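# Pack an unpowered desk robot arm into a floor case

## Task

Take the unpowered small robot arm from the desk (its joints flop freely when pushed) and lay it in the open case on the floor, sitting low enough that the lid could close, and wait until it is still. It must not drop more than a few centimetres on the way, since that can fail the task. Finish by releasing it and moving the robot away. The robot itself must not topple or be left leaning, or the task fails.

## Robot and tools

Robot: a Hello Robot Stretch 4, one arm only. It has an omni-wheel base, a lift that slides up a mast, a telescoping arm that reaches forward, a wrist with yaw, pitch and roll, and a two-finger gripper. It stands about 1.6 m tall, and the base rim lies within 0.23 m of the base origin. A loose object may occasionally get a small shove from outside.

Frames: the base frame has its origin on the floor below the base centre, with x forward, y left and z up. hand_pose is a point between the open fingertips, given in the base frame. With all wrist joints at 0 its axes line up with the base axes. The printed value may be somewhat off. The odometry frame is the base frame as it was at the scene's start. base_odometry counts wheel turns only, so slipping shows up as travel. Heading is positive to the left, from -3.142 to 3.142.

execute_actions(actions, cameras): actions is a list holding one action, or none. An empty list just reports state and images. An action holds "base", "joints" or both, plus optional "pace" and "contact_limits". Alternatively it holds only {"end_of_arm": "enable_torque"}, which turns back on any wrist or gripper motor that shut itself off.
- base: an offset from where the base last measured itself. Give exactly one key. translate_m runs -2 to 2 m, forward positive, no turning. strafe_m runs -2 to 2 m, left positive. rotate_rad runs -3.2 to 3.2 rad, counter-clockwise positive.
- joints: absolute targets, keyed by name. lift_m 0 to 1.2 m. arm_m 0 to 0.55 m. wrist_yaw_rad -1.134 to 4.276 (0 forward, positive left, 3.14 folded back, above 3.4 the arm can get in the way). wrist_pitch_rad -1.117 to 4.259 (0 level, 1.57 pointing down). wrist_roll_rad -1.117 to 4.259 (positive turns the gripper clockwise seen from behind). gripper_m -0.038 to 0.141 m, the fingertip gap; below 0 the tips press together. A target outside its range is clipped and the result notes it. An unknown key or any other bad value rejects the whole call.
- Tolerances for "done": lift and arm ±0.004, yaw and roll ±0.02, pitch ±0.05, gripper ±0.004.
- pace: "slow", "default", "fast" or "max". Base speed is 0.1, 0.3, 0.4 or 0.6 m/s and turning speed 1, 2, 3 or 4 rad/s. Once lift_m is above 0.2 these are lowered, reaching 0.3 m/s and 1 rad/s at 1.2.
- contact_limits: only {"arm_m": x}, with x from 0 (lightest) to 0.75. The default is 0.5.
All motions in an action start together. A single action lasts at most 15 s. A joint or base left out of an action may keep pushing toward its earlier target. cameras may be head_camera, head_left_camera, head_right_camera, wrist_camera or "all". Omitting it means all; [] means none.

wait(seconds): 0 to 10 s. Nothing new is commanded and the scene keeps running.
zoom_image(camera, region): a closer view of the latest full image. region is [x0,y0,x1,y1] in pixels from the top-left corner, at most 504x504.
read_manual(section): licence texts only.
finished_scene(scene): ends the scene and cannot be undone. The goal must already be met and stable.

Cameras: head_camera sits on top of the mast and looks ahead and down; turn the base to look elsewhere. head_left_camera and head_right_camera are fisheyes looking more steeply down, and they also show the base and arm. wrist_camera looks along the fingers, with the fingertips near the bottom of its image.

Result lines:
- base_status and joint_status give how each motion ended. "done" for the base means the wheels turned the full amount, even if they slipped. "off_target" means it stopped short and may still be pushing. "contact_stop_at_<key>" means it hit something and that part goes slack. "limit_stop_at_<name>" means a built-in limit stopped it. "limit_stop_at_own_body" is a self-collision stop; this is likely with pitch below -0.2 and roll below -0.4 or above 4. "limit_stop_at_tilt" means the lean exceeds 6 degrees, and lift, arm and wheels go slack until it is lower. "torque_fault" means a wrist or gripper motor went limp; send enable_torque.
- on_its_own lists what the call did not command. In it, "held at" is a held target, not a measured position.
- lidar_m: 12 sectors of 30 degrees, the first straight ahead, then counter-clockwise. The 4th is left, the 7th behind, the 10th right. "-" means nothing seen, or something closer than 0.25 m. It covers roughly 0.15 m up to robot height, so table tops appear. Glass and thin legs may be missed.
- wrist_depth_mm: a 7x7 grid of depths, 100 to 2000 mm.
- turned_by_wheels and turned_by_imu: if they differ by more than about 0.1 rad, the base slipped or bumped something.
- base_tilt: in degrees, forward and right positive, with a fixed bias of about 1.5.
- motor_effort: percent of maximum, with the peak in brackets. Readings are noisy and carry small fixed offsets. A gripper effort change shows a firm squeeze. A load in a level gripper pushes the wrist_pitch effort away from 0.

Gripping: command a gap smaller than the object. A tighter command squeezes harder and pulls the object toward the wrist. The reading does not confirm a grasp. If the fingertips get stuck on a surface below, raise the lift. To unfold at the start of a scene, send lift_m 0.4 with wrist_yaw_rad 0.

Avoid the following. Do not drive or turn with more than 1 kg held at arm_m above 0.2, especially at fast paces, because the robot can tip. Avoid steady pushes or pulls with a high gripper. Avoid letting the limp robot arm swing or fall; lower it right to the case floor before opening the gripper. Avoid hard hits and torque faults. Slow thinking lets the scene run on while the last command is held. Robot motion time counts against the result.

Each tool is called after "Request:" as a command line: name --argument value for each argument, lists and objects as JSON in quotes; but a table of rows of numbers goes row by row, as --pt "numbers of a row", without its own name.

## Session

Request:
execute_actions --actions '[]'

Scene clock: 0.00 s.
base_odometry: x=+0.000 y=+0.000 heading=+0.000 (m, m, rad; odometry frame)
turned_by_wheels: +0.000 (rad since the last result)
turned_by_imu: +0.000 (rad since the last result)
base_tilt: forward=-0.4 right=-0.5 (deg)
lidar_m: 2.42 2.16 2.14 2.11 1.72 1.72 1.90 1.54 1.53 1.70 2.22 1.23
base_status: not commanded
joint_positions: lift_m=+0.177 arm_m=-0.001 wrist_yaw_rad=+3.038 wrist_pitch_rad=+0.001 wrist_roll_rad=+0.002 gripper_m=+0.057
joint_status: not commanded
motor_effort: lift_m=+20 arm_m=-1 wrist_yaw_rad=-1 wrist_pitch_rad=-8 wrist_roll_rad=-1 gripper_m=-1 wheel_0=-1 wheel_1=+0 wheel_2=+0 (%)
hand_pose: x=-0.1079 y=+0.1168 z=+0.3552 quat_wxyz=(+0.052, +0.000, +0.001, +0.999) (m; base frame)
wrist_depth_mm: - 137 - - - - - / - 138 - - - - - / 111 139 - - - - - / 136 206 - - - - - / 1430 1708 - - - - - / 1098 1118 976 1098 197 1255 1255 / 778 768 866 - 842 842 866
pictures: head_camera, head_left_camera, head_right_camera, wrist_camera
camera_calibration (this result's frames):
wrist_camera: T_world_to_cam=[[0.128222, 0.990615, 0.0473298, -0.132797], [0.0253177, 0.0444386, -0.998691, 0.404382], [-0.991422, 0.129253, -0.0193821, 0.11722], [0, 0, 0, 1]] pos_world=[0.123004, 0.09843, 0.41241]
Images, in order (width x height): head_camera 420x560, head_left_camera 420x672, head_right_camera 420x672, wrist_camera 616x392.

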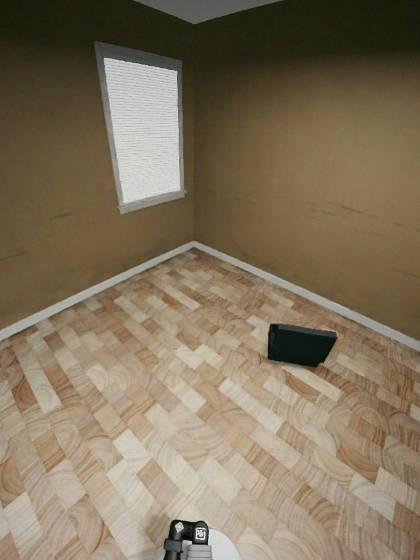

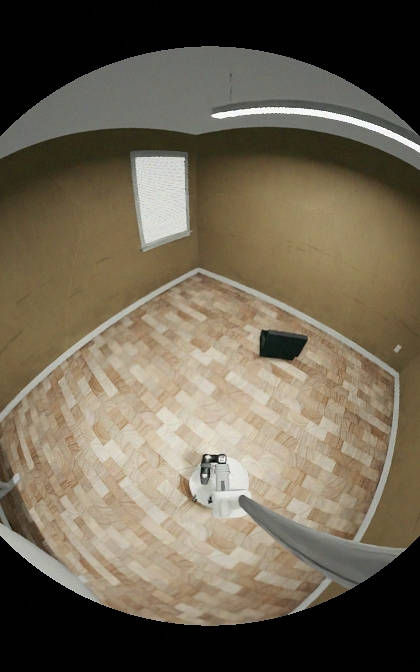

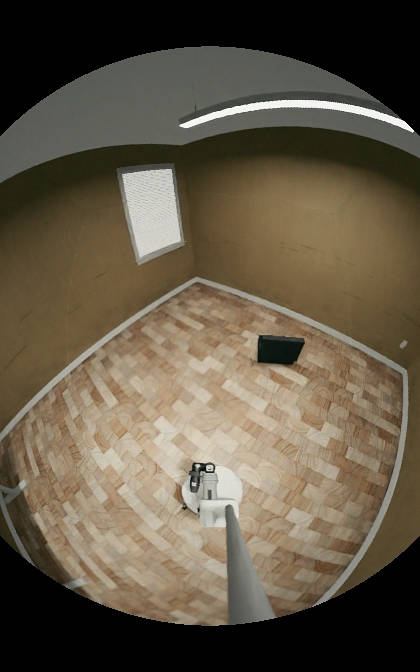

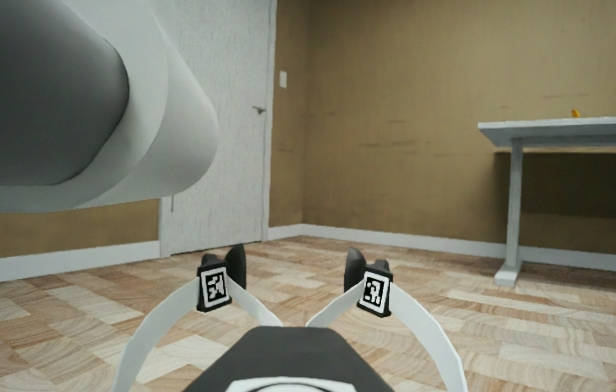

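Request:
execute_actions --actions '[{"base":{"rotate_rad":2.7},"joints":{"lift_m":0.45,"wrist_yaw_rad":0},"pace":"fast"}]' --cameras '[]'

Request:
execute_actions --actions '[{"joints":{"lift_m":1.2,"wrist_pitch_rad":1.0,"gripper_m":0.1},"pace":"fast"}]'

Scene clock: 2.97 s.
base_odometry: x=+0.000 y=+0.000 heading=+2.700 (m, m, rad; odometry frame)
turned_by_wheels: +2.700 (rad since the last result)
turned_by_imu: +2.693 (rad since the last result)
base_tilt: forward=-0.4 right=-0.6 (deg)
lidar_m: 1.71 1.79 1.53 1.51 1.76 2.21 1.24 2.53 2.18 2.16 1.98 1.69
base_status: done
joint_positions: lift_m=+0.450 arm_m=-0.001 wrist_yaw_rad=+0.000 wrist_pitch_rad=+0.001 wrist_roll_rad=+0.002 gripper_m=+0.057
joint_status: all done
motor_effort: lift_m=+23(25) arm_m=-1(0) wrist_yaw_rad=-2(12) wrist_pitch_rad=-9(7) wrist_roll_rad=+0(0) gripper_m=-3(5) wheel_0=+0(9) wheel_1=+1(5) wheel_2=+0(9) (%)
hand_pose: x=+0.4585 y=-0.0873 z=+0.6275 quat_wxyz=(+1.000, +0.001, +0.001, +0.000) (m; base frame)
wrist_depth_mm: 1618 - - - - - 1921 / 1618 - - - - - 1983 / 1661 - - - - - 1983 / 1618 - - - - - 1921 / 1618 - - - - - - / 1576 1756 1576 1808 197 - 1921 / 1281 1281 1397 - 1366 1366 1430
pictures: none
No camera images: the call's "cameras" was empty. Leave "cameras" out to get every camera's image.

Scene clock: 5.93 s.
base_odometry: x=+0.000 y=+0.000 heading=+2.700 (m, m, rad; odometry frame)
turned_by_wheels: +0.000 (rad since the last result)
turned_by_imu: -0.001 (rad since the last result)
base_tilt: forward=-0.4 right=-0.6 (deg)
lidar_m: 1.70 1.78 1.51 1.52 1.79 2.19 1.23 2.52 2.17 2.16 1.98 1.70
base_status: not commanded
joint_positions: lift_m=+1.200 arm_m=-0.001 wrist_yaw_rad=+0.000 wrist_pitch_rad=+1.001 wrist_roll_rad=+0.002 gripper_m=+0.100
joint_status: all done
motor_effort: lift_m=+25(26) arm_m=-1(1) wrist_yaw_rad=+0(1) wrist_pitch_rad=-4(4) wrist_roll_rad=+0(1) gripper_m=-3(3) wheel_0=+0(0) wheel_1=+1(1) wheel_2=+0(1) (%)
hand_pose: x=+0.3256 y=-0.0874 z=+1.1349 quat_wxyz=(+0.877, +0.001, +0.480, -0.001) (m; base frame)
wrist_depth_mm: 1618 - - - - - - / 1756 1863 1808 1921 1921 1921 - / 1661 1661 1661 1708 1708 1756 1808 / 1499 1499 1537 1576 1576 1618 1576 / 1336 1430 1397 1430 1430 1464 1430 / 1255 1281 1281 1336 1308 1366 1336 / 1182 1205 1205 - 1281 1255 1229
pictures: head_camera, head_left_camera, head_right_camera, wrist_camera
camera_calibration (this result's frames):
wrist_camera: T_world_to_cam=[[0.0264067, -0.998566, 0.0465584, -0.162814], [-0.85145, -0.0468704, -0.522337, 0.918006], [0.52377, -0.0258489, -0.851467, 1.02595], [0, 0, 0, 1]] pos_world=[0.248573, -0.0930335, 1.36065]
Images, in order (width x height): head_camera 420x560, head_left_camera 420x672, head_right_camera 420x672, wrist_camera 616x392.

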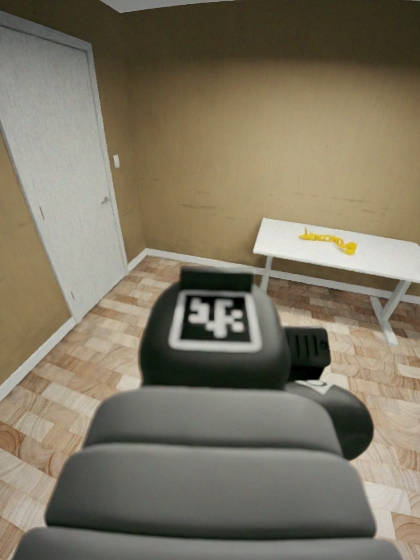

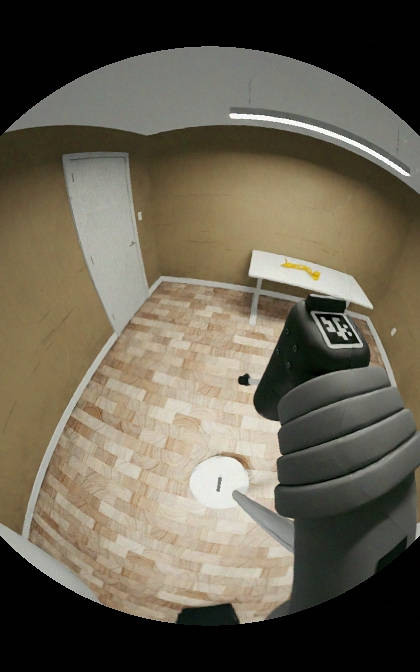

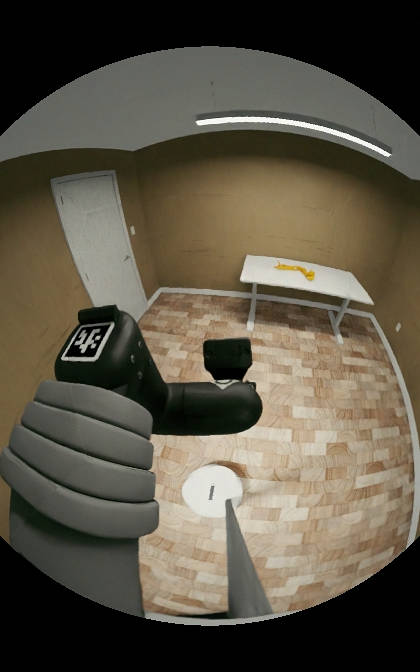

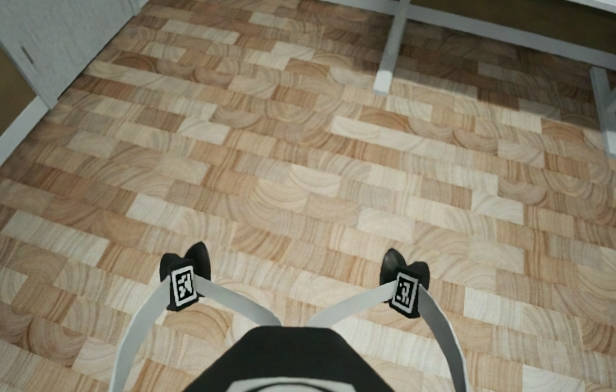

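Request:
execute_actions --actions '[{"base":{"rotate_rad":-0.3},"pace":"fast"}]' --cameras '[]'

Request:
execute_actions --actions '[{"base":{"strafe_m":-0.3},"pace":"fast"}]' --cameras '[]'

Request:
execute_actions --actions '[{"base":{"translate_m":1.25},"joints":{"arm_m":0.15},"pace":"fast"}]'

Scene clock: 8.10 s.
base_odometry: x=+0.000 y=+0.000 heading=+2.400 (m, m, rad; odometry frame)
turned_by_wheels: -0.300 (rad since the last result)
turned_by_imu: -0.300 (rad since the last result)
base_tilt: forward=-0.4 right=-0.6 (deg)
lidar_m: 1.70 2.28 1.64 1.52 1.57 2.11 1.29 1.23 2.31 2.16 2.24 1.78
base_status: done
joint_positions: lift_m=+1.200 arm_m=-0.001 wrist_yaw_rad=+0.000 wrist_pitch_rad=+1.001 wrist_roll_rad=+0.002 gripper_m=+0.100
joint_status: not commanded
motor_effort: lift_m=+25(25) arm_m=-1(1) wrist_yaw_rad=-1(1) wrist_pitch_rad=-3(4) wrist_roll_rad=+0(0) gripper_m=-5(4) wheel_0=+2(6) wheel_1=+1(2) wheel_2=+0(7) (%)
hand_pose: x=+0.3256 y=-0.0874 z=+1.1349 quat_wxyz=(+0.877, +0.001, +0.480, -0.001) (m; base frame)
wrist_depth_mm: - - - - - - - / 1863 1808 1863 1863 1921 1983 - / 1661 1661 1708 1708 1708 1756 1756 / 1499 1537 1537 1537 1576 1576 1618 / 1366 1397 1366 1430 1464 1464 1464 / 1281 1255 1255 1336 1281 1336 1366 / 1205 1205 1229 - 1229 1229 1229
pictures: none
No camera images: the call's "cameras" was empty. Leave "cameras" out to get every camera's image.

Scene clock: 10.43 s.
base_odometry: x=+0.203 y=+0.221 heading=+2.400 (m, m, rad; odometry frame)
turned_by_wheels: +0.000 (rad since the last result)
turned_by_imu: +0.000 (rad since the last result)
base_tilt: forward=-0.3 right=-0.5 (deg)
lidar_m: 1.68 1.76 1.92 1.83 1.88 2.31 1.17 2.27 1.98 1.85 1.89 1.79
base_status: done
joint_positions: lift_m=+1.200 arm_m=-0.001 wrist_yaw_rad=+0.000 wrist_pitch_rad=+1.001 wrist_roll_rad=+0.002 gripper_m=+0.100
joint_status: not commanded
motor_effort: lift_m=+24(25) arm_m=-1(1) wrist_yaw_rad=+0(0) wrist_pitch_rad=-4(4) wrist_roll_rad=+0(0) gripper_m=+3(1) wheel_0=-1(8) wheel_1=+1(7) wheel_2=+0(2) (%)
hand_pose: x=+0.3256 y=-0.0874 z=+1.1349 quat_wxyz=(+0.877, +0.001, +0.480, -0.001) (m; base frame)
wrist_depth_mm: - - - - - - - / 1863 1863 1921 1863 1921 1921 - / 1708 1661 1708 1708 1708 1808 1808 / 1499 1499 1537 1499 1576 1576 1618 / 1366 1397 1430 1430 1464 1464 1464 / 1281 1281 1255 1308 1281 1366 1336 / 1182 1205 1229 - 1229 1229 1255
pictures: none
No camera images: the call's "cameras" was empty. Leave "cameras" out to get every camera's image.

Scene clock: 16.07 s.
base_odometry: x=-0.720 y=+1.065 heading=+2.400 (m, m, rad; odometry frame)
turned_by_wheels: +0.000 (rad since the last result)
turned_by_imu: -0.004 (rad since the last result)
base_tilt: forward=-0.5 right=-0.5 (deg)
lidar_m: 0.45 0.49 0.65 1.87 1.98 2.57 2.56 2.71 1.90 1.79 0.70 0.50
base_status: done
joint_positions: lift_m=+1.200 arm_m=+0.149 wrist_yaw_rad=+0.000 wrist_pitch_rad=+1.001 wrist_roll_rad=+0.002 gripper_m=+0.100
joint_status: all done
motor_effort: lift_m=+24(23) arm_m=+6(7) wrist_yaw_rad=-1(1) wrist_pitch_rad=-3(5) wrist_roll_rad=+1(0) gripper_m=-1(2) wheel_0=+0(5) wheel_1=+0(3) wheel_2=+1(9) (%)
hand_pose: x=+0.4755 y=-0.0874 z=+1.1349 quat_wxyz=(+0.877, +0.001, +0.480, -0.001) (m; base frame)
wrist_depth_mm: 960 946 960 946 976 991 991 / 1060 878 878 891 917 917 946 / 788 788 768 768 820 831 842 / 699 715 723 732 676 750 759 / 647 654 668 668 676 683 691 / 597 597 597 615 603 634 634 / 1182 1182 1182 - 1229 1229 1229
pictures: head_camera, head_left_camera, head_right_camera, wrist_camera
camera_calibration (this result's frames):
wrist_camera: T_world_to_cam=[[0.0264954, -0.998564, 0.0465529, -0.166798], [-0.851555, -0.0469377, -0.52216, 1.04549], [0.523595, -0.0258076, -0.851576, 0.947704], [0, 0, 0, 1]] pos_world=[0.3985, -0.0930273, 1.36072]
Images, in order (width x height): head_camera 420x560, head_left_camera 420x672, head_right_camera 420x672, wrist_camera 616x392.

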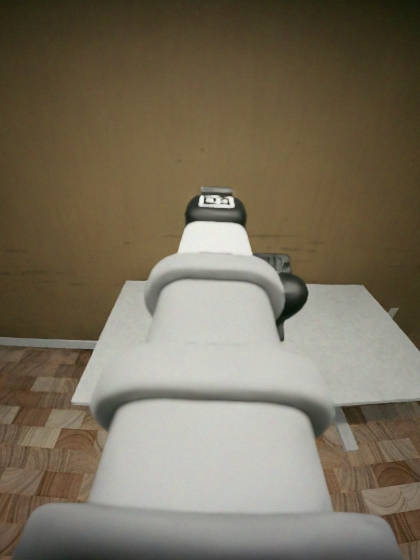

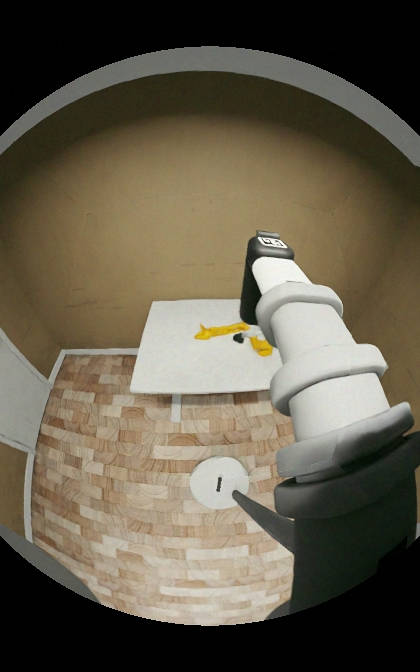

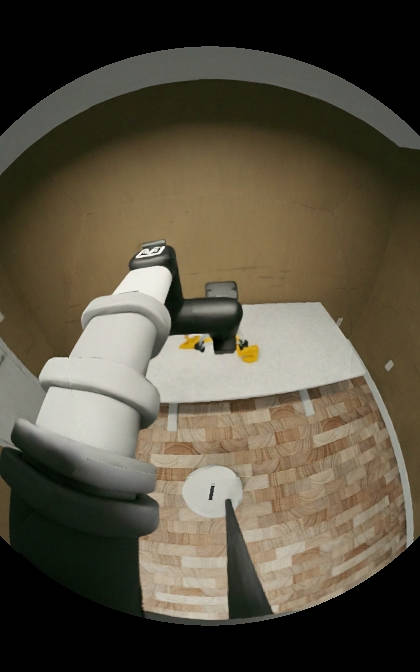

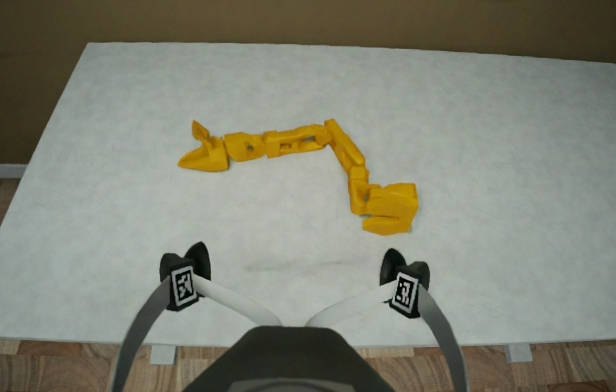

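Request:
execute_actions --actions '[{"base":{"strafe_m":-0.12},"joints":{"arm_m":0.4,"wrist_pitch_rad":1.57,"wrist_yaw_rad":0.44}}]' --cameras '[]'

Request:
execute_actions --actions '[{"base":{"translate_m":0.2},"joints":{"lift_m":1.0}}]' --cameras '["wrist_camera","head_right_camera"]'

Scene clock: 19.07 s.
base_odometry: x=-0.639 y=+1.154 heading=+2.400 (m, m, rad; odometry frame)
turned_by_wheels: +0.000 (rad since the last result)
turned_by_imu: -0.001 (rad since the last result)
base_tilt: forward=-0.4 right=-0.6 (deg)
lidar_m: 0.46 0.49 0.67 1.98 2.05 2.74 2.43 2.55 1.77 1.67 0.72 0.50
base_status: done
joint_positions: lift_m=+1.200 arm_m=+0.399 wrist_yaw_rad=+0.440 wrist_pitch_rad=+1.570 wrist_roll_rad=+0.002 gripper_m=+0.100
joint_status: all done
motor_effort: lift_m=+23(23) arm_m=+6(6) wrist_yaw_rad=-1(5) wrist_pitch_rad=+1(3) wrist_roll_rad=+0(0) gripper_m=+1(1) wheel_0=-2(9) wheel_1=+0(6) wheel_2=+0(0) (%)
hand_pose: x=+0.6074 y=-0.0790 z=+1.0894 quat_wxyz=(+0.691, -0.153, +0.690, +0.154) (m; base frame)
wrist_depth_mm: 569 580 574 564 585 591 591 / 574 574 585 585 585 585 597 / 580 580 580 585 591 591 591 / 1281 585 580 591 585 591 603 / 1281 1281 591 597 597 603 603 / 1308 1308 1098 597 591 603 603 / 1308 1098 1098 - 1336 603 609
pictures: none
No camera images: the call's "cameras" was empty. Leave "cameras" out to get every camera's image.

Scene clock: 21.13 s.
base_odometry: x=-0.786 y=+1.289 heading=+2.400 (m, m, rad; odometry frame)
turned_by_wheels: +0.000 (rad since the last result)
turned_by_imu: -0.001 (rad since the last result)
base_tilt: forward=-0.4 right=-0.5 (deg)
lidar_m: 0.25 0.27 0.39 1.99 2.08 2.77 2.80 2.54 1.77 1.66 0.43 0.29
base_status: done
joint_positions: lift_m=+1.000 arm_m=+0.399 wrist_yaw_rad=+0.440 wrist_pitch_rad=+1.570 wrist_roll_rad=+0.002 gripper_m=+0.100
joint_status: all done
motor_effort: lift_m=+14(21) arm_m=+6(6) wrist_yaw_rad=-1(0) wrist_pitch_rad=+0(0) wrist_roll_rad=-1(0) gripper_m=-2(2) wheel_0=+1(6) wheel_1=+0(5) wheel_2=+0(7) (%)
hand_pose: x=+0.6074 y=-0.0790 z=+0.8902 quat_wxyz=(+0.691, -0.153, +0.690, +0.154) (m; base frame)
wrist_depth_mm: 338 382 387 389 389 389 392 / 338 332 340 387 392 394 394 / 384 384 389 392 394 392 397 / 387 389 392 392 394 397 399 / 387 389 392 392 397 399 402 / 392 392 325 330 324 399 402 / 389 394 394 - 399 404 404
pictures: head_right_camera, wrist_camera
camera_calibration (this result's frames):
wrist_camera: T_world_to_cam=[[0.468171, -0.883283, 0.0250361, -0.390506], [-0.883626, -0.467828, 0.0184962, 0.535405], [-0.0046248, -0.030782, -0.999515, 1.12254], [0, 0, 0, 1]] pos_world=[0.661112, -0.0598957, 1.12187]
Images, in order (width x height): head_right_camera 420x672, wrist_camera 616x392.

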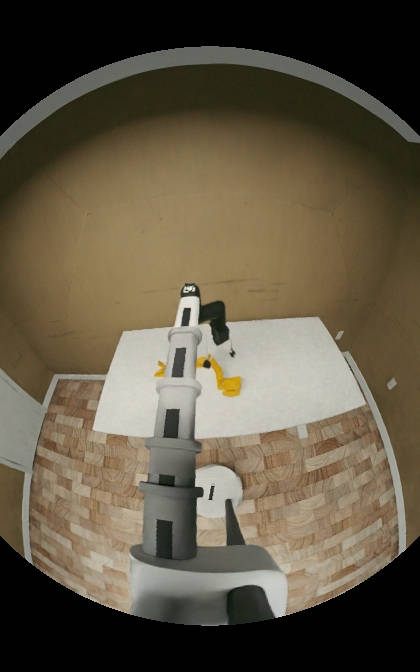

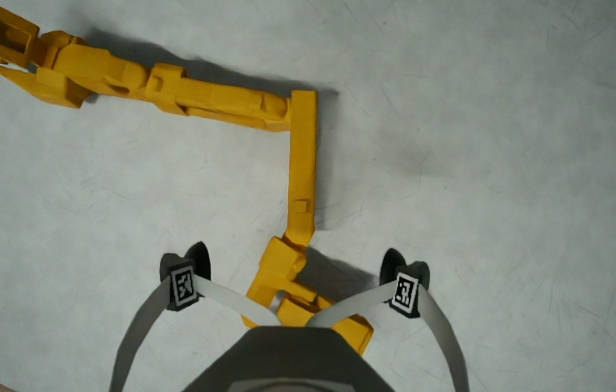

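Request:
execute_actions --actions '[{"base":{"strafe_m":0.024},"joints":{"arm_m":0.465,"lift_m":0.95}}]' --cameras '["wrist_camera"]'

Request:
execute_actions --actions '[{"joints":{"lift_m":0.872}}]' --cameras '["wrist_camera"]'

Scene clock: 22.70 s.
base_odometry: x=-0.802 y=+1.271 heading=+2.400 (m, m, rad; odometry frame)
turned_by_wheels: +0.000 (rad since the last result)
turned_by_imu: -0.001 (rad since the last result)
base_tilt: forward=-0.4 right=-0.4 (deg)
lidar_m: 0.25 0.29 0.40 1.99 2.05 2.74 3.70 2.57 1.80 1.70 0.43 0.28
base_status: done
joint_positions: lift_m=+0.950 arm_m=+0.464 wrist_yaw_rad=+0.440 wrist_pitch_rad=+1.570 wrist_roll_rad=+0.002 gripper_m=+0.100
joint_status: all done
motor_effort: lift_m=+14(14) arm_m=+6(7) wrist_yaw_rad=+0(0) wrist_pitch_rad=+0(0) wrist_roll_rad=+0(0) gripper_m=-4(2) wheel_0=+1(7) wheel_1=+0(9) wheel_2=-1(1) (%)
hand_pose: x=+0.6723 y=-0.0790 z=+0.8402 quat_wxyz=(+0.691, -0.153, +0.690, +0.154) (m; base frame)
wrist_depth_mm: 332 334 336 336 338 342 342 / 334 334 338 340 340 342 343 / 278 286 340 340 342 345 345 / 338 338 340 342 345 347 347 / 338 342 342 345 345 347 347 / 340 342 343 273 345 349 351 / 342 343 345 - 351 351 353
pictures: wrist_camera
camera_calibration (this result's frames):
wrist_camera: T_world_to_cam=[[0.468157, -0.88329, 0.0250295, -0.419643], [-0.883632, -0.467811, 0.0186374, 0.59356], [-0.00475322, -0.0308421, -0.999513, 1.07296], [0, 0, 0, 1]] pos_world=[0.726048, -0.0599009, 1.07188]
Images, in order (width x height): wrist_camera 616x392.

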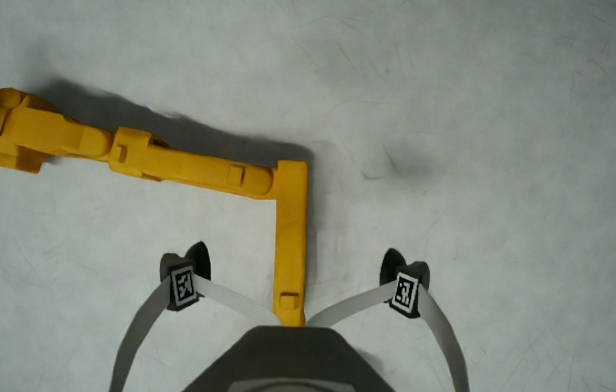

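Scene clock: 24.00 s.
base_odometry: x=-0.802 y=+1.271 heading=+2.400 (m, m, rad; odometry frame)
turned_by_wheels: +0.000 (rad since the last result)
turned_by_imu: +0.000 (rad since the last result)
base_tilt: forward=-0.3 right=-0.7 (deg)
lidar_m: 0.27 0.29 0.37 1.97 2.04 2.73 3.66 2.57 1.80 1.67 0.41 0.27
base_status: not commanded
joint_positions: lift_m=+0.872 arm_m=+0.464 wrist_yaw_rad=+0.440 wrist_pitch_rad=+1.570 wrist_roll_rad=+0.002 gripper_m=+0.100
joint_status: all done
motor_effort: lift_m=+14(12) arm_m=+6(6) wrist_yaw_rad=-1(1) wrist_pitch_rad=-1(0) wrist_roll_rad=+1(0) gripper_m=-3(4) wheel_0=+1(1) wheel_1=+0(0) wheel_2=-1(1) (%)
hand_pose: x=+0.6723 y=-0.0790 z=+0.7622 quat_wxyz=(+0.691, -0.153, +0.690, +0.154) (m; base frame)
wrist_depth_mm: 256 258 259 262 263 264 264 / 257 259 262 263 264 265 265 / 205 206 262 263 265 267 267 / 259 262 216 211 267 267 270 / 262 263 264 206 267 270 270 / 262 264 266 198 267 271 271 / 265 265 267 - 270 272 274
pictures: wrist_camera
camera_calibration (this result's frames):
wrist_camera: T_world_to_cam=[[0.468157, -0.883291, 0.0250295, -0.417692], [-0.883632, -0.46781, 0.0186374, 0.595017], [-0.00475323, -0.0308421, -0.999513, 0.994994], [0, 0, 0, 1]] pos_world=[0.726051, -0.0599009, 0.993874]
Images, in order (width x height): wrist_camera 616x392.

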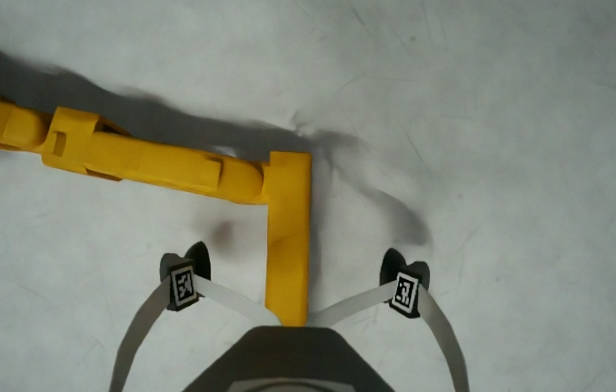

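Request:
execute_actions --actions '[{"joints":{"arm_m":0.435,"lift_m":0.868},"base":{"strafe_m":-0.008}}]' --cameras '[]'

Request:
execute_actions --actions '[{"joints":{"gripper_m":-0.035}}]' --cameras '["wrist_camera"]'

Request:
execute_actions --actions '[{"joints":{"lift_m":1.0},"pace":"slow"}]' --cameras '["wrist_camera"]'

Scene clock: 25.23 s.
base_odometry: x=-0.797 y=+1.277 heading=+2.400 (m, m, rad; odometry frame)
turned_by_wheels: +0.000 (rad since the last result)
turned_by_imu: +0.000 (rad since the last result)
base_tilt: forward=-0.4 right=-0.5 (deg)
lidar_m: 0.25 0.28 0.37 1.98 2.06 2.76 3.70 2.56 1.77 1.67 0.43 0.29
base_status: done
joint_positions: lift_m=+0.868 arm_m=+0.436 wrist_yaw_rad=+0.440 wrist_pitch_rad=+1.570 wrist_roll_rad=+0.002 gripper_m=+0.100
joint_status: all done
motor_effort: lift_m=+14(12) arm_m=-6(5) wrist_yaw_rad=-1(1) wrist_pitch_rad=-1(0) wrist_roll_rad=+0(0) gripper_m=+0(1) wheel_0=-1(7) wheel_1=+0(7) wheel_2=+0(1) (%)
hand_pose: x=+0.6444 y=-0.0790 z=+0.7582 quat_wxyz=(+0.691, -0.153, +0.690, +0.154) (m; base frame)
wrist_depth_mm: 253 255 255 256 258 259 260 / 201 203 256 258 259 260 263 / 254 257 204 206 260 263 264 / 256 258 259 206 263 264 265 / 258 259 260 262 263 265 266 / 259 259 262 190 264 266 268 / 260 263 264 - 266 267 268
pictures: none
No camera images: the call's "cameras" was empty. Leave "cameras" out to get every camera's image.

Scene clock: 27.27 s.
base_odometry: x=-0.797 y=+1.277 heading=+2.400 (m, m, rad; odometry frame)
turned_by_wheels: +0.000 (rad since the last result)
turned_by_imu: -0.001 (rad since the last result)
base_tilt: forward=-0.3 right=-0.5 (deg)
lidar_m: 0.27 0.29 0.41 1.98 2.07 2.72 3.70 2.56 1.79 1.69 0.42 0.28
base_status: not commanded
joint_positions: lift_m=+0.868 arm_m=+0.436 wrist_yaw_rad=+0.440 wrist_pitch_rad=+1.570 wrist_roll_rad=+0.002 gripper_m=-0.034
joint_status: all done
motor_effort: lift_m=+16(16) arm_m=-6(6) wrist_yaw_rad=-1(0) wrist_pitch_rad=-1(2) wrist_roll_rad=+0(0) gripper_m=-24(24) wheel_0=+0(1) wheel_1=+0(0) wheel_2=+0(0) (%)
hand_pose: x=+0.6443 y=-0.0790 z=+0.7580 quat_wxyz=(+0.690, -0.153, +0.690, +0.154) (m; base frame)
wrist_depth_mm: 251 252 253 255 256 258 259 / 194 193 255 256 257 259 260 / 254 254 193 193 259 260 262 / 254 257 258 190 260 262 263 / 257 258 259 183 263 264 264 / 258 258 182 179 182 264 266 / 259 260 263 - 265 266 268
pictures: wrist_camera
camera_calibration (this result's frames):
wrist_camera: T_world_to_cam=[[0.468164, -0.883288, 0.0250158, -0.404499], [-0.883628, -0.467808, 0.0189263, 0.570103], [-0.00501475, -0.0309652, -0.999508, 0.990872], [0, 0, 0, 1]] pos_world=[0.698099, -0.0599079, 0.989713]
Images, in order (width x height): wrist_camera 616x392.

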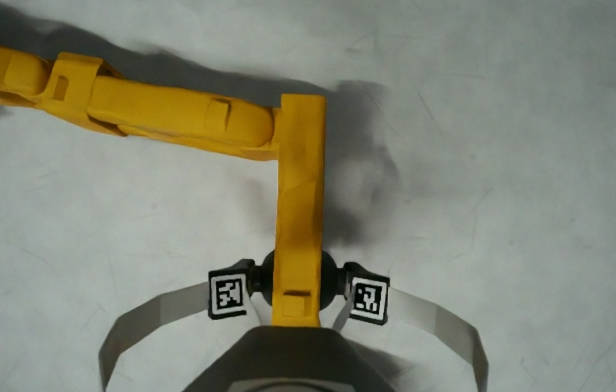

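Scene clock: 29.17 s.
base_odometry: x=-0.797 y=+1.277 heading=+2.400 (m, m, rad; odometry frame)
turned_by_wheels: +0.000 (rad since the last result)
turned_by_imu: -0.001 (rad since the last result)
base_tilt: forward=-0.3 right=-0.5 (deg)
lidar_m: 0.25 0.27 0.37 1.98 2.07 2.74 3.69 2.55 1.80 1.69 0.43 0.28
base_status: not commanded
joint_positions: lift_m=+0.999 arm_m=+0.436 wrist_yaw_rad=+0.440 wrist_pitch_rad=+1.570 wrist_roll_rad=+0.002 gripper_m=-0.034
joint_status: all done
motor_effort: lift_m=+27(26) arm_m=-6(6) wrist_yaw_rad=+0(1) wrist_pitch_rad=-2(3) wrist_roll_rad=-1(0) gripper_m=-25(24) wheel_0=+0(1) wheel_1=+0(0) wheel_2=+0(0) (%)
hand_pose: x=+0.6443 y=-0.0790 z=+0.8891 quat_wxyz=(+0.690, -0.153, +0.690, +0.154) (m; base frame)
wrist_depth_mm: 377 379 382 382 384 387 389 / 208 204 384 384 389 389 392 / 379 384 211 199 389 392 394 / 382 387 387 192 392 397 394 / 387 387 389 182 392 394 397 / 389 389 181 179 180 402 402 / 389 389 394 - 399 399 404
pictures: wrist_camera
camera_calibration (this result's frames):
wrist_camera: T_world_to_cam=[[0.468167, -0.883286, 0.0250091, -0.40777], [-0.883625, -0.467807, 0.0190683, 0.567451], [-0.00514336, -0.0310258, -0.999505, 1.12193], [0, 0, 0, 1]] pos_world=[0.698088, -0.0599113, 1.12075]
Images, in order (width x height): wrist_camera 616x392.

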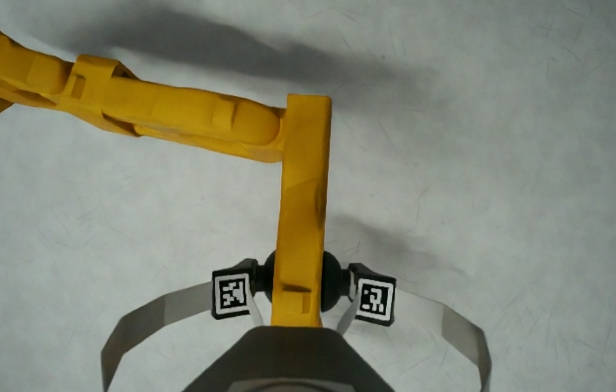

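Now fold.

Request:
execute_actions --actions '[{"joints":{"wrist_pitch_rad":0.1,"arm_m":0.1,"lift_m":1.1},"pace":"slow"}]'

Scene clock: 33.93 s.
base_odometry: x=-0.797 y=+1.277 heading=+2.400 (m, m, rad; odometry frame)
turned_by_wheels: +0.000 (rad since the last result)
turned_by_imu: -0.002 (rad since the last result)
base_tilt: forward=-0.5 right=-0.5 (deg)
lidar_m: 0.27 0.28 0.40 1.99 2.08 2.71 3.68 2.55 1.75 1.70 0.42 0.29
base_status: not commanded
joint_positions: lift_m=+1.099 arm_m=+0.101 wrist_yaw_rad=+0.440 wrist_pitch_rad=+0.110 wrist_roll_rad=+0.001 gripper_m=-0.034
joint_status: all done
on_its_own: wrist_pitch_rad is at rest, and its effort (-29) is outside its rest range (-23 to +23)
motor_effort: lift_m=+28(31) arm_m=-6(8) wrist_yaw_rad=+0(15) wrist_pitch_rad=-29(33) wrist_roll_rad=+3(6) gripper_m=-23(26) wheel_0=+1(3) wheel_1=-1(2) wheel_2=-1(2) (%)
hand_pose: x=+0.5686 y=+0.0431 z=+1.2459 quat_wxyz=(+0.974, -0.011, +0.054, +0.218) (m; base frame)
wrist_depth_mm: 1025 917 820 750 683 627 585 / 1060 946 831 759 691 640 591 / 1098 960 187 185 715 647 603 / 1138 991 181 187 723 661 615 / 1182 1008 185 198 732 668 621 / 1205 186 183 179 179 676 634 / 1229 185 212 - 759 676 634
pictures: head_camera, head_left_camera, head_right_camera, wrist_camera
camera_calibration (this result's frames):
wrist_camera: T_world_to_cam=[[0.407687, -0.911709, 0.0507836, -0.269925], [-0.0963064, -0.0982371, -0.990492, 1.34511], [0.908029, 0.39892, -0.127853, -0.141779], [0, 0, 0, 1]] pos_world=[0.368327, -0.0573952, 1.3279]
Images, in order (width x height): head_camera 420x560, head_left_camera 420x672, head_right_camera 420x672, wrist_camera 616x392.

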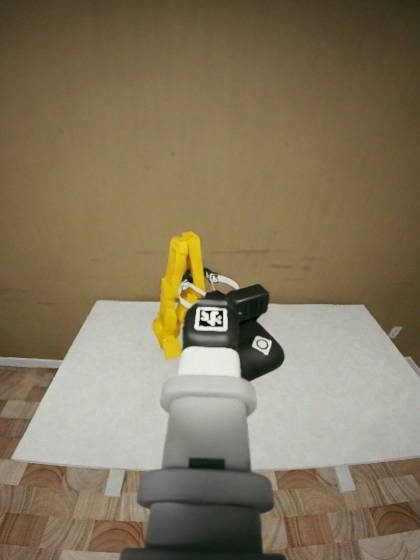

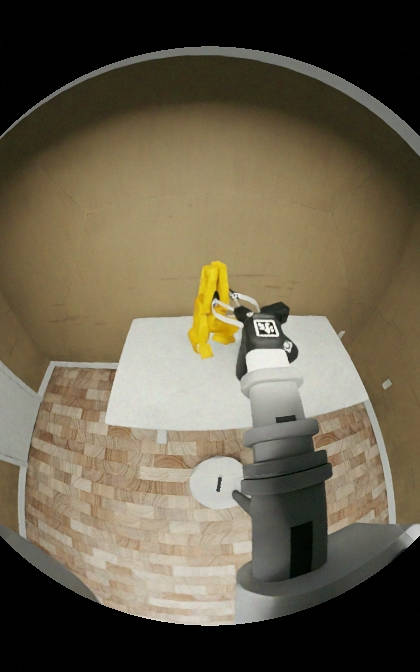

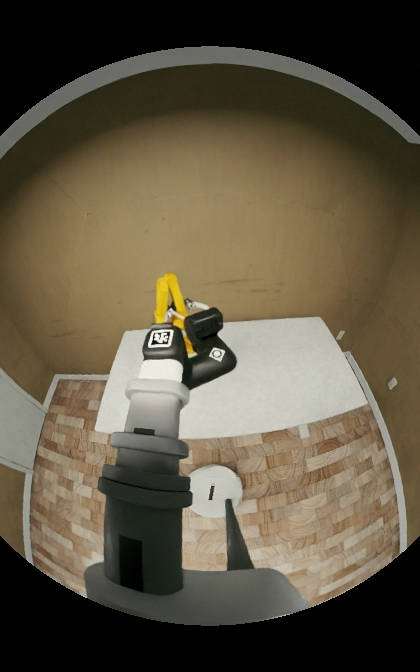

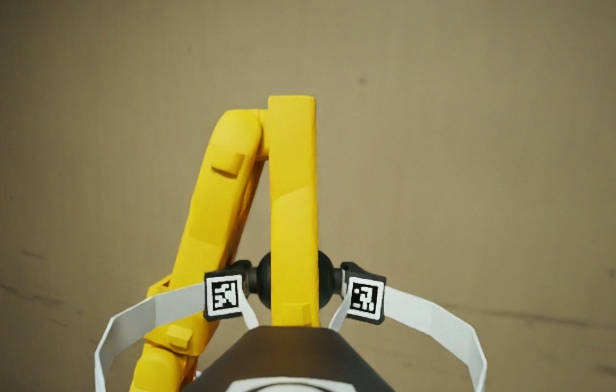

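Request:
execute_actions --actions '[{"base":{"translate_m":-0.5},"joints":{"arm_m":0.04,"wrist_yaw_rad":0.1}}]' --cameras '[]'

Request:
execute_actions --actions '[{"base":{"rotate_rad":-0.245},"pace":"slow"}]' --cameras '[]'

Request:
execute_actions --actions '[{"base":{"translate_m":-1.9},"joints":{"lift_m":0.8,"wrist_yaw_rad":0}}]' --cameras '["head_left_camera","head_right_camera"]'

Scene clock: 37.73 s.
base_odometry: x=-0.428 y=+0.939 heading=+2.400 (m, m, rad; odometry frame)
turned_by_wheels: +0.000 (rad since the last result)
turned_by_imu: +0.000 (rad since the last result)
base_tilt: forward=-0.2 right=-0.5 (deg)
lidar_m: 0.37 0.77 2.10 1.95 2.03 2.70 2.12 2.59 1.82 1.70 1.17 0.48
base_status: done
joint_positions: lift_m=+1.099 arm_m=+0.041 wrist_yaw_rad=+0.100 wrist_pitch_rad=+0.110 wrist_roll_rad=+0.001 gripper_m=-0.034
joint_status: all done
on_its_own: wrist_pitch_rad is at rest, and its effort (-29) is outside its rest range (-23 to +23)
motor_effort: lift_m=+27(28) arm_m=-6(6) wrist_yaw_rad=-1(9) wrist_pitch_rad=-29(29) wrist_roll_rad=+3(4) gripper_m=-23(24) wheel_0=+0(5) wheel_1=-1(1) wheel_2=-1(11) (%)
hand_pose: x=+0.5059 y=-0.0584 z=+1.2459 quat_wxyz=(+0.997, -0.002, +0.055, +0.050) (m; base frame)
wrist_depth_mm: 1255 1255 1229 1205 1229 1205 1205 / 1281 1255 1281 1255 1229 1205 1205 / 1336 1308 186 190 1281 1281 1255 / 1336 1308 182 1281 1308 1308 1255 / 1397 1366 185 198 1336 1308 1281 / 1464 187 183 179 180 1336 1308 / 1430 185 212 - 1042 991 1025
pictures: none
No camera images: the call's "cameras" was empty. Leave "cameras" out to get every camera's image.

Scene clock: 39.00 s.
base_odometry: x=-0.428 y=+0.939 heading=+2.155 (m, m, rad; odometry frame)
turned_by_wheels: -0.245 (rad since the last result)
turned_by_imu: -0.244 (rad since the last result)
base_tilt: forward=-0.4 right=-0.6 (deg)
lidar_m: 0.36 0.77 0.83 1.97 1.98 2.25 2.14 2.10 2.03 1.72 1.71 0.49
base_status: done
joint_positions: lift_m=+1.099 arm_m=+0.041 wrist_yaw_rad=+0.100 wrist_pitch_rad=+0.110 wrist_roll_rad=+0.001 gripper_m=-0.034
joint_status: not commanded
on_its_own: wrist_pitch_rad is at rest, and its effort (-29) is outside its rest range (-23 to +23)
motor_effort: lift_m=+27(27) arm_m=-6(6) wrist_yaw_rad=-1(2) wrist_pitch_rad=-29(28) wrist_roll_rad=+3(3) gripper_m=-22(19) wheel_0=+1(6) wheel_1=+1(3) wheel_2=+1(6) (%)
hand_pose: x=+0.5059 y=-0.0584 z=+1.2459 quat_wxyz=(+0.997, -0.002, +0.055, +0.050) (m; base frame)
wrist_depth_mm: 1138 1160 1229 1281 1366 1397 1464 / 1118 1205 1255 1308 1397 1464 1537 / 1160 1229 186 185 1397 1464 1537 / 1182 1281 181 186 1464 1537 1618 / 1229 1281 185 198 1537 1537 1661 / 1205 186 182 179 179 1576 1661 / 931 185 212 - 1042 991 1708
pictures: none
No camera images: the call's "cameras" was empty. Leave "cameras" out to get every camera's image.

Scene clock: 46.80 s.
base_odometry: x=+0.620 y=-0.646 heading=+2.155 (m, m, rad; odometry frame)
turned_by_wheels: +0.000 (rad since the last result)
turned_by_imu: +0.002 (rad since the last result)
base_tilt: forward=-0.6 right=-0.5 (deg)
lidar_m: 0.36 2.62 1.69 1.43 1.43 1.57 1.32 0.47 0.48 2.25 2.26 0.45
base_status: done
joint_positions: lift_m=+0.800 arm_m=+0.041 wrist_yaw_rad=+0.000 wrist_pitch_rad=+0.110 wrist_roll_rad=+0.001 gripper_m=-0.034
joint_status: all done
on_its_own: wrist_pitch_rad is at rest, and its effort (-30) is outside its rest range (-23 to +23)
motor_effort: lift_m=+17(29) arm_m=-5(6) wrist_yaw_rad=-2(12) wrist_pitch_rad=-30(31) wrist_roll_rad=+3(4) gripper_m=-23(19) wheel_0=-2(6) wheel_1=-1(6) wheel_2=+0(10) (%)
hand_pose: x=+0.4986 y=-0.0874 z=+0.9467 quat_wxyz=(+0.998, +0.001, +0.055, +0.000) (m; base frame)
wrist_depth_mm: - - - - - - - / - - - - - - - / - - 186 190 - - - / - - 181 186 - - - / - - 185 197 - - - / - 186 182 179 180 - - / 1576 186 213 - 1756 1708 1756
pictures: head_left_camera, head_right_camera
Images, in order (width x height): head_left_camera 420x672, head_right_camera 420x672.

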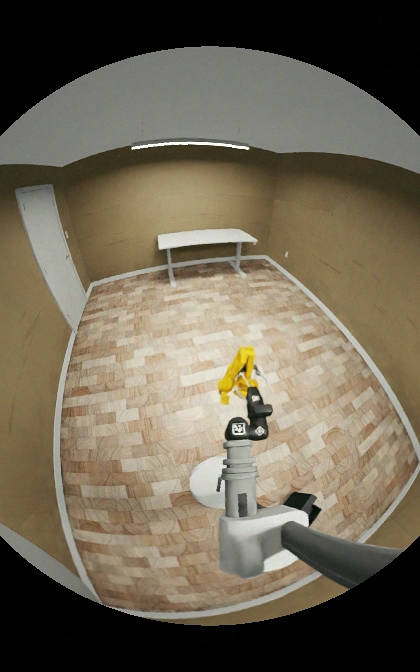

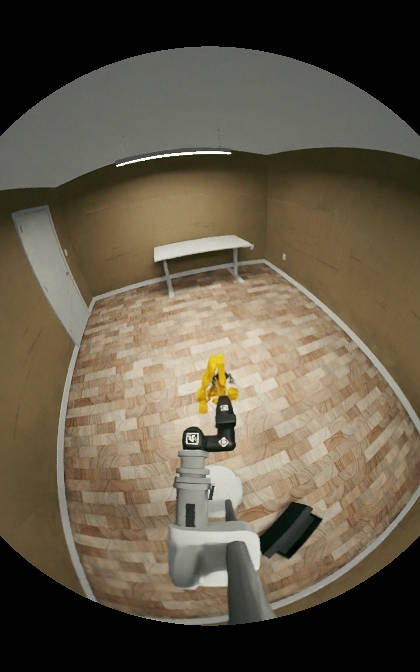

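Request:
execute_actions --actions '[{"base":{"translate_m":-0.85}}]' --cameras '[]'

Request:
execute_actions --actions '[{"base":{"rotate_rad":-0.735},"pace":"slow"}]'

Scene clock: 51.60 s.
base_odometry: x=+1.089 y=-1.355 heading=+2.155 (m, m, rad; odometry frame)
turned_by_wheels: +0.000 (rad since the last result)
turned_by_imu: +0.000 (rad since the last result)
base_tilt: forward=-0.3 right=-0.5 (deg)
lidar_m: 0.37 2.55 1.41 1.18 1.12 0.60 0.50 0.50 0.59 1.01 0.48 0.44
base_status: done
joint_positions: lift_m=+0.800 arm_m=+0.041 wrist_yaw_rad=+0.000 wrist_pitch_rad=+0.110 wrist_roll_rad=+0.001 gripper_m=-0.034
joint_status: not commanded
on_its_own: wrist_pitch_rad is at rest, and its effort (-29) is outside its rest range (-23 to +23)
motor_effort: lift_m=+17(17) arm_m=-6(6) wrist_yaw_rad=+0(0) wrist_pitch_rad=-29(29) wrist_roll_rad=+3(3) gripper_m=-25(18) wheel_0=+0(3) wheel_1=+1(4) wheel_2=+0(6) (%)
hand_pose: x=+0.4986 y=-0.0874 z=+0.9467 quat_wxyz=(+0.998, +0.001, +0.055, +0.000) (m; base frame)
wrist_depth_mm: - - - - - - - / - - - - - - - / - - 186 190 - - - / - - 181 - - - - / - - 185 197 - - - / - 186 182 180 180 - - / 1576 185 213 - 1756 1661 1708
pictures: none
No camera images: the call's "cameras" was empty. Leave "cameras" out to get every camera's image.

Scene clock: 53.60 s.
base_odometry: x=+1.089 y=-1.355 heading=+1.420 (m, m, rad; odometry frame)
turned_by_wheels: -0.735 (rad since the last result)
turned_by_imu: -0.734 (rad since the last result)
base_tilt: forward=-0.6 right=-0.6 (deg)
lidar_m: 0.38 3.53 3.42 1.70 1.25 1.18 0.72 0.51 0.49 0.50 0.77 0.45
base_status: done
joint_positions: lift_m=+0.800 arm_m=+0.041 wrist_yaw_rad=+0.000 wrist_pitch_rad=+0.110 wrist_roll_rad=+0.001 gripper_m=-0.034
joint_status: not commanded
on_its_own: wrist_pitch_rad is at rest, and its effort (-30) is outside its rest range (-23 to +23)
motor_effort: lift_m=+18(17) arm_m=-6(5) wrist_yaw_rad=+0(2) wrist_pitch_rad=-30(30) wrist_roll_rad=+4(3) gripper_m=-21(21) wheel_0=+1(4) wheel_1=+1(3) wheel_2=+2(5) (%)
hand_pose: x=+0.4986 y=-0.0875 z=+0.9467 quat_wxyz=(+0.998, +0.001, +0.055, +0.000) (m; base frame)
wrist_depth_mm: - - - - - 1921 1756 / - - - - - 1983 1808 / - - 186 185 - - 1808 / - - 181 186 - - 1808 / - - 185 198 - - 1863 / - 186 182 179 179 - 1863 / 1537 185 213 - 1756 1661 1708
pictures: head_camera, head_left_camera, head_right_camera, wrist_camera
camera_calibration (this result's frames):
wrist_camera: T_world_to_cam=[[-0.0198162, -0.998512, 0.0507971, -0.139674], [-0.128902, -0.0478315, -0.990503, 1.04993], [0.991459, -0.0261758, -0.127762, -0.143235], [0, 0, 0, 1]] pos_world=[0.274581, -0.0929959, 1.02875]
Images, in order (width x height): head_camera 420x560, head_left_camera 420x672, head_right_camera 420x672, wrist_camera 616x392.

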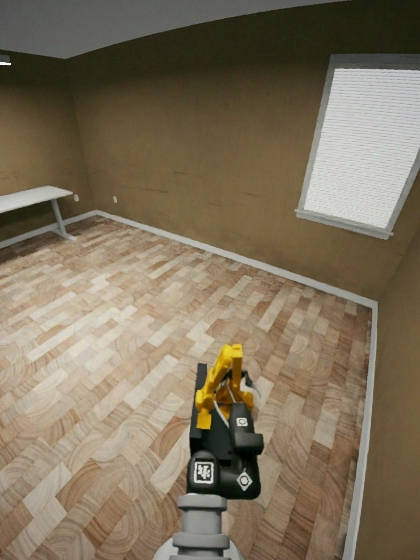

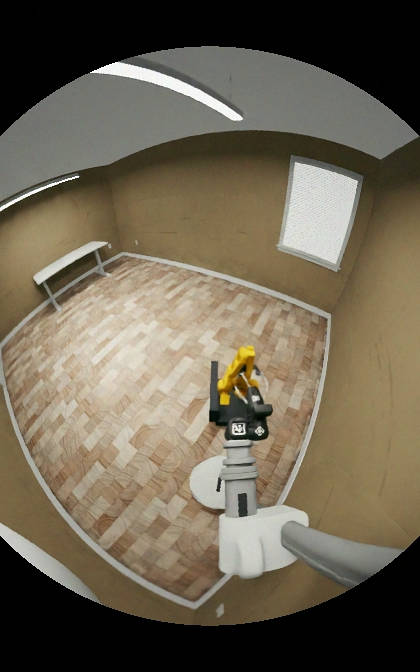

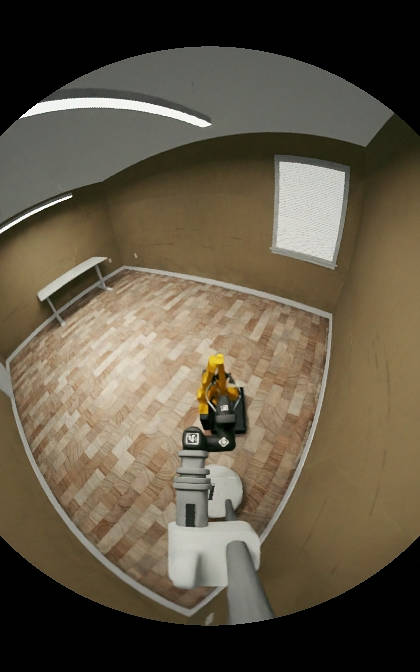

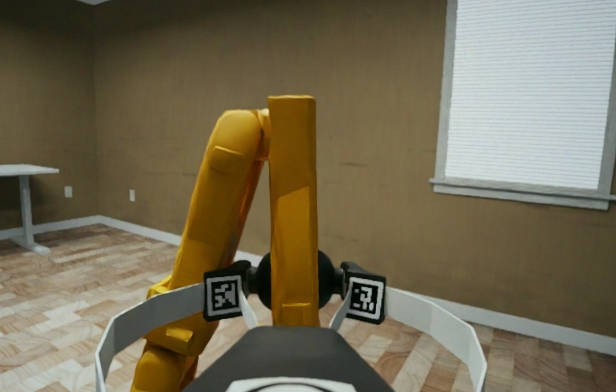

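Pitch down and extend to view the case.

Request:
execute_actions --actions '[{"joints":{"wrist_pitch_rad":1.57,"arm_m":0.4,"lift_m":0.7},"pace":"slow"}]' --cameras '["wrist_camera","head_camera"]'

Scene clock: 58.60 s.
base_odometry: x=+1.089 y=-1.355 heading=+1.420 (m, m, rad; odometry frame)
turned_by_wheels: +0.000 (rad since the last result)
turned_by_imu: -0.002 (rad since the last result)
base_tilt: forward=-0.4 right=-0.6 (deg)
lidar_m: 0.34 3.53 3.42 1.68 1.23 1.19 0.71 0.51 0.50 0.54 0.73 0.39
base_status: not commanded
joint_positions: lift_m=+0.700 arm_m=+0.399 wrist_yaw_rad=+0.000 wrist_pitch_rad=+1.568 wrist_roll_rad=+0.002 gripper_m=-0.034
joint_status: all done
motor_effort: lift_m=+17(16) arm_m=+6(8) wrist_yaw_rad=+0(0) wrist_pitch_rad=+4(27) wrist_roll_rad=+1(2) gripper_m=-23(19) wheel_0=+1(1) wheel_1=+2(2) wheel_2=+2(2) (%)
hand_pose: x=+0.5707 y=-0.0874 z=+0.5900 quat_wxyz=(+0.708, +0.001, +0.706, -0.001) (m; base frame)
wrist_depth_mm: 778 788 387 798 798 798 809 / 778 778 397 778 778 820 820 / 788 788 175 176 778 809 820 / 798 788 176 179 788 820 820 / 788 798 185 178 809 820 820 / 798 798 182 180 182 820 820 / 798 193 820 - 831 831 831
pictures: head_camera, wrist_camera
camera_calibration (this result's frames):
wrist_camera: T_world_to_cam=[[0.0476972, -0.998546, 0.0251231, -0.143426], [-0.998742, -0.0472868, 0.0166851, 0.608049], [-0.0154729, -0.0258873, -0.999545, 0.828704], [0, 0, 0, 1]] pos_world=[0.626948, -0.0930114, 0.821785]
Images, in order (width x height): head_camera 420x560, wrist_camera 616x392.

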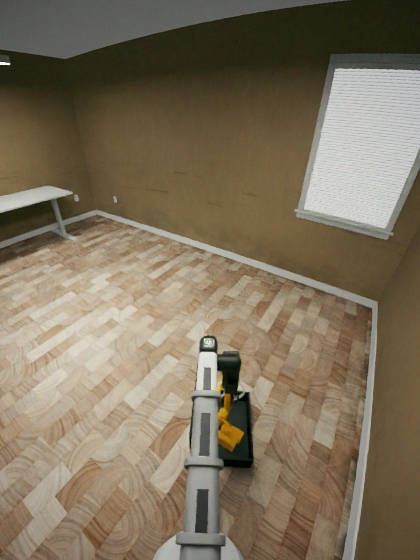

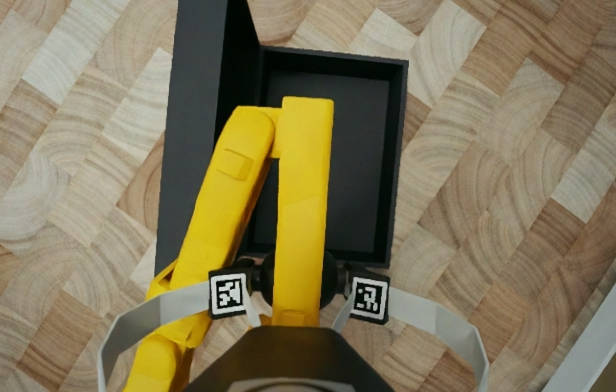

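Request:
execute_actions --actions '[{"base":{"rotate_rad":-0.08},"pace":"slow"}]' --cameras '[]'

Request:
execute_actions --actions '[{"base":{"translate_m":0.2},"joints":{"arm_m":0.385,"lift_m":0.5},"pace":"slow"}]' --cameras '["wrist_camera","head_camera"]'

Scene clock: 60.10 s.
base_odometry: x=+1.089 y=-1.355 heading=+1.341 (m, m, rad; odometry frame)
turned_by_wheels: -0.080 (rad since the last result)
turned_by_imu: -0.080 (rad since the last result)
base_tilt: forward=-0.4 right=-0.5 (deg)
lidar_m: 0.36 3.37 3.43 1.84 1.27 1.19 0.78 0.55 0.47 0.51 0.71 0.41
base_status: done
joint_positions: lift_m=+0.700 arm_m=+0.399 wrist_yaw_rad=+0.000 wrist_pitch_rad=+1.568 wrist_roll_rad=+0.002 gripper_m=-0.034
joint_status: not commanded
motor_effort: lift_m=+16(17) arm_m=+6(6) wrist_yaw_rad=-1(1) wrist_pitch_rad=+5(5) wrist_roll_rad=+1(2) gripper_m=-20(21) wheel_0=+0(5) wheel_1=+2(7) wheel_2=+1(4) (%)
hand_pose: x=+0.5707 y=-0.0874 z=+0.5900 quat_wxyz=(+0.708, +0.001, +0.706, -0.001) (m; base frame)
wrist_depth_mm: 788 387 788 798 798 809 798 / 788 384 654 768 809 798 809 / 788 389 175 176 798 809 820 / 798 392 176 178 809 820 820 / 798 392 184 179 809 820 820 / 798 394 183 181 182 820 831 / 798 193 798 - 820 842 798
pictures: none
No camera images: the call's "cameras" was empty. Leave "cameras" out to get every camera's image.

Scene clock: 63.37 s.
base_odometry: x=+1.134 y=-1.160 heading=+1.341 (m, m, rad; odometry frame)
turned_by_wheels: +0.000 (rad since the last result)
turned_by_imu: -0.002 (rad since the last result)
base_tilt: forward=-0.4 right=-0.5 (deg)
lidar_m: 0.29 0.29 3.32 2.07 1.44 1.37 0.92 0.63 0.57 0.60 0.84 0.36
base_status: done
joint_positions: lift_m=+0.500 arm_m=+0.386 wrist_yaw_rad=+0.000 wrist_pitch_rad=+1.568 wrist_roll_rad=+0.002 gripper_m=-0.034
joint_status: all done
motor_effort: lift_m=+17(16) arm_m=-6(5) wrist_yaw_rad=-1(0) wrist_pitch_rad=+4(5) wrist_roll_rad=+2(1) gripper_m=-23(25) wheel_0=+2(6) wheel_1=+1(9) wheel_2=-1(3) (%)
hand_pose: x=+0.5577 y=-0.0874 z=+0.3900 quat_wxyz=(+0.708, +0.001, +0.706, -0.001) (m; base frame)
wrist_depth_mm: 591 597 603 603 597 609 609 / 241 591 603 603 609 615 615 / 276 392 175 175 609 609 615 / 278 421 176 178 615 615 621 / 278 424 185 178 609 621 621 / 285 340 182 180 182 627 627 / 282 193 500 - 621 621 634
pictures: head_camera, wrist_camera
camera_calibration (this result's frames):
wrist_camera: T_world_to_cam=[[0.0476475, -0.998548, 0.0251194, -0.137755], [-0.998743, -0.0472352, 0.0167598, 0.598441], [-0.0155489, -0.0258864, -0.999544, 0.628629], [0, 0, 0, 1]] pos_world=[0.614027, -0.0930144, 0.621772]
Images, in order (width x height): head_camera 420x560, wrist_camera 616x392.

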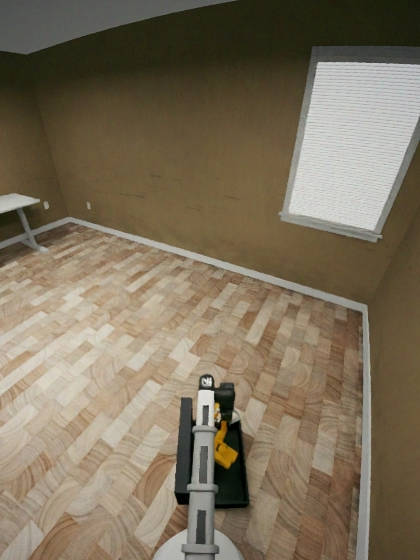

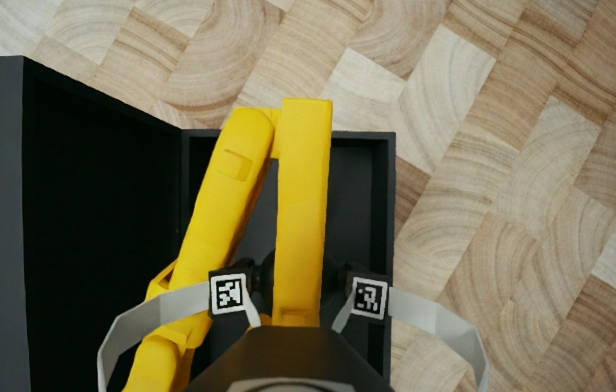

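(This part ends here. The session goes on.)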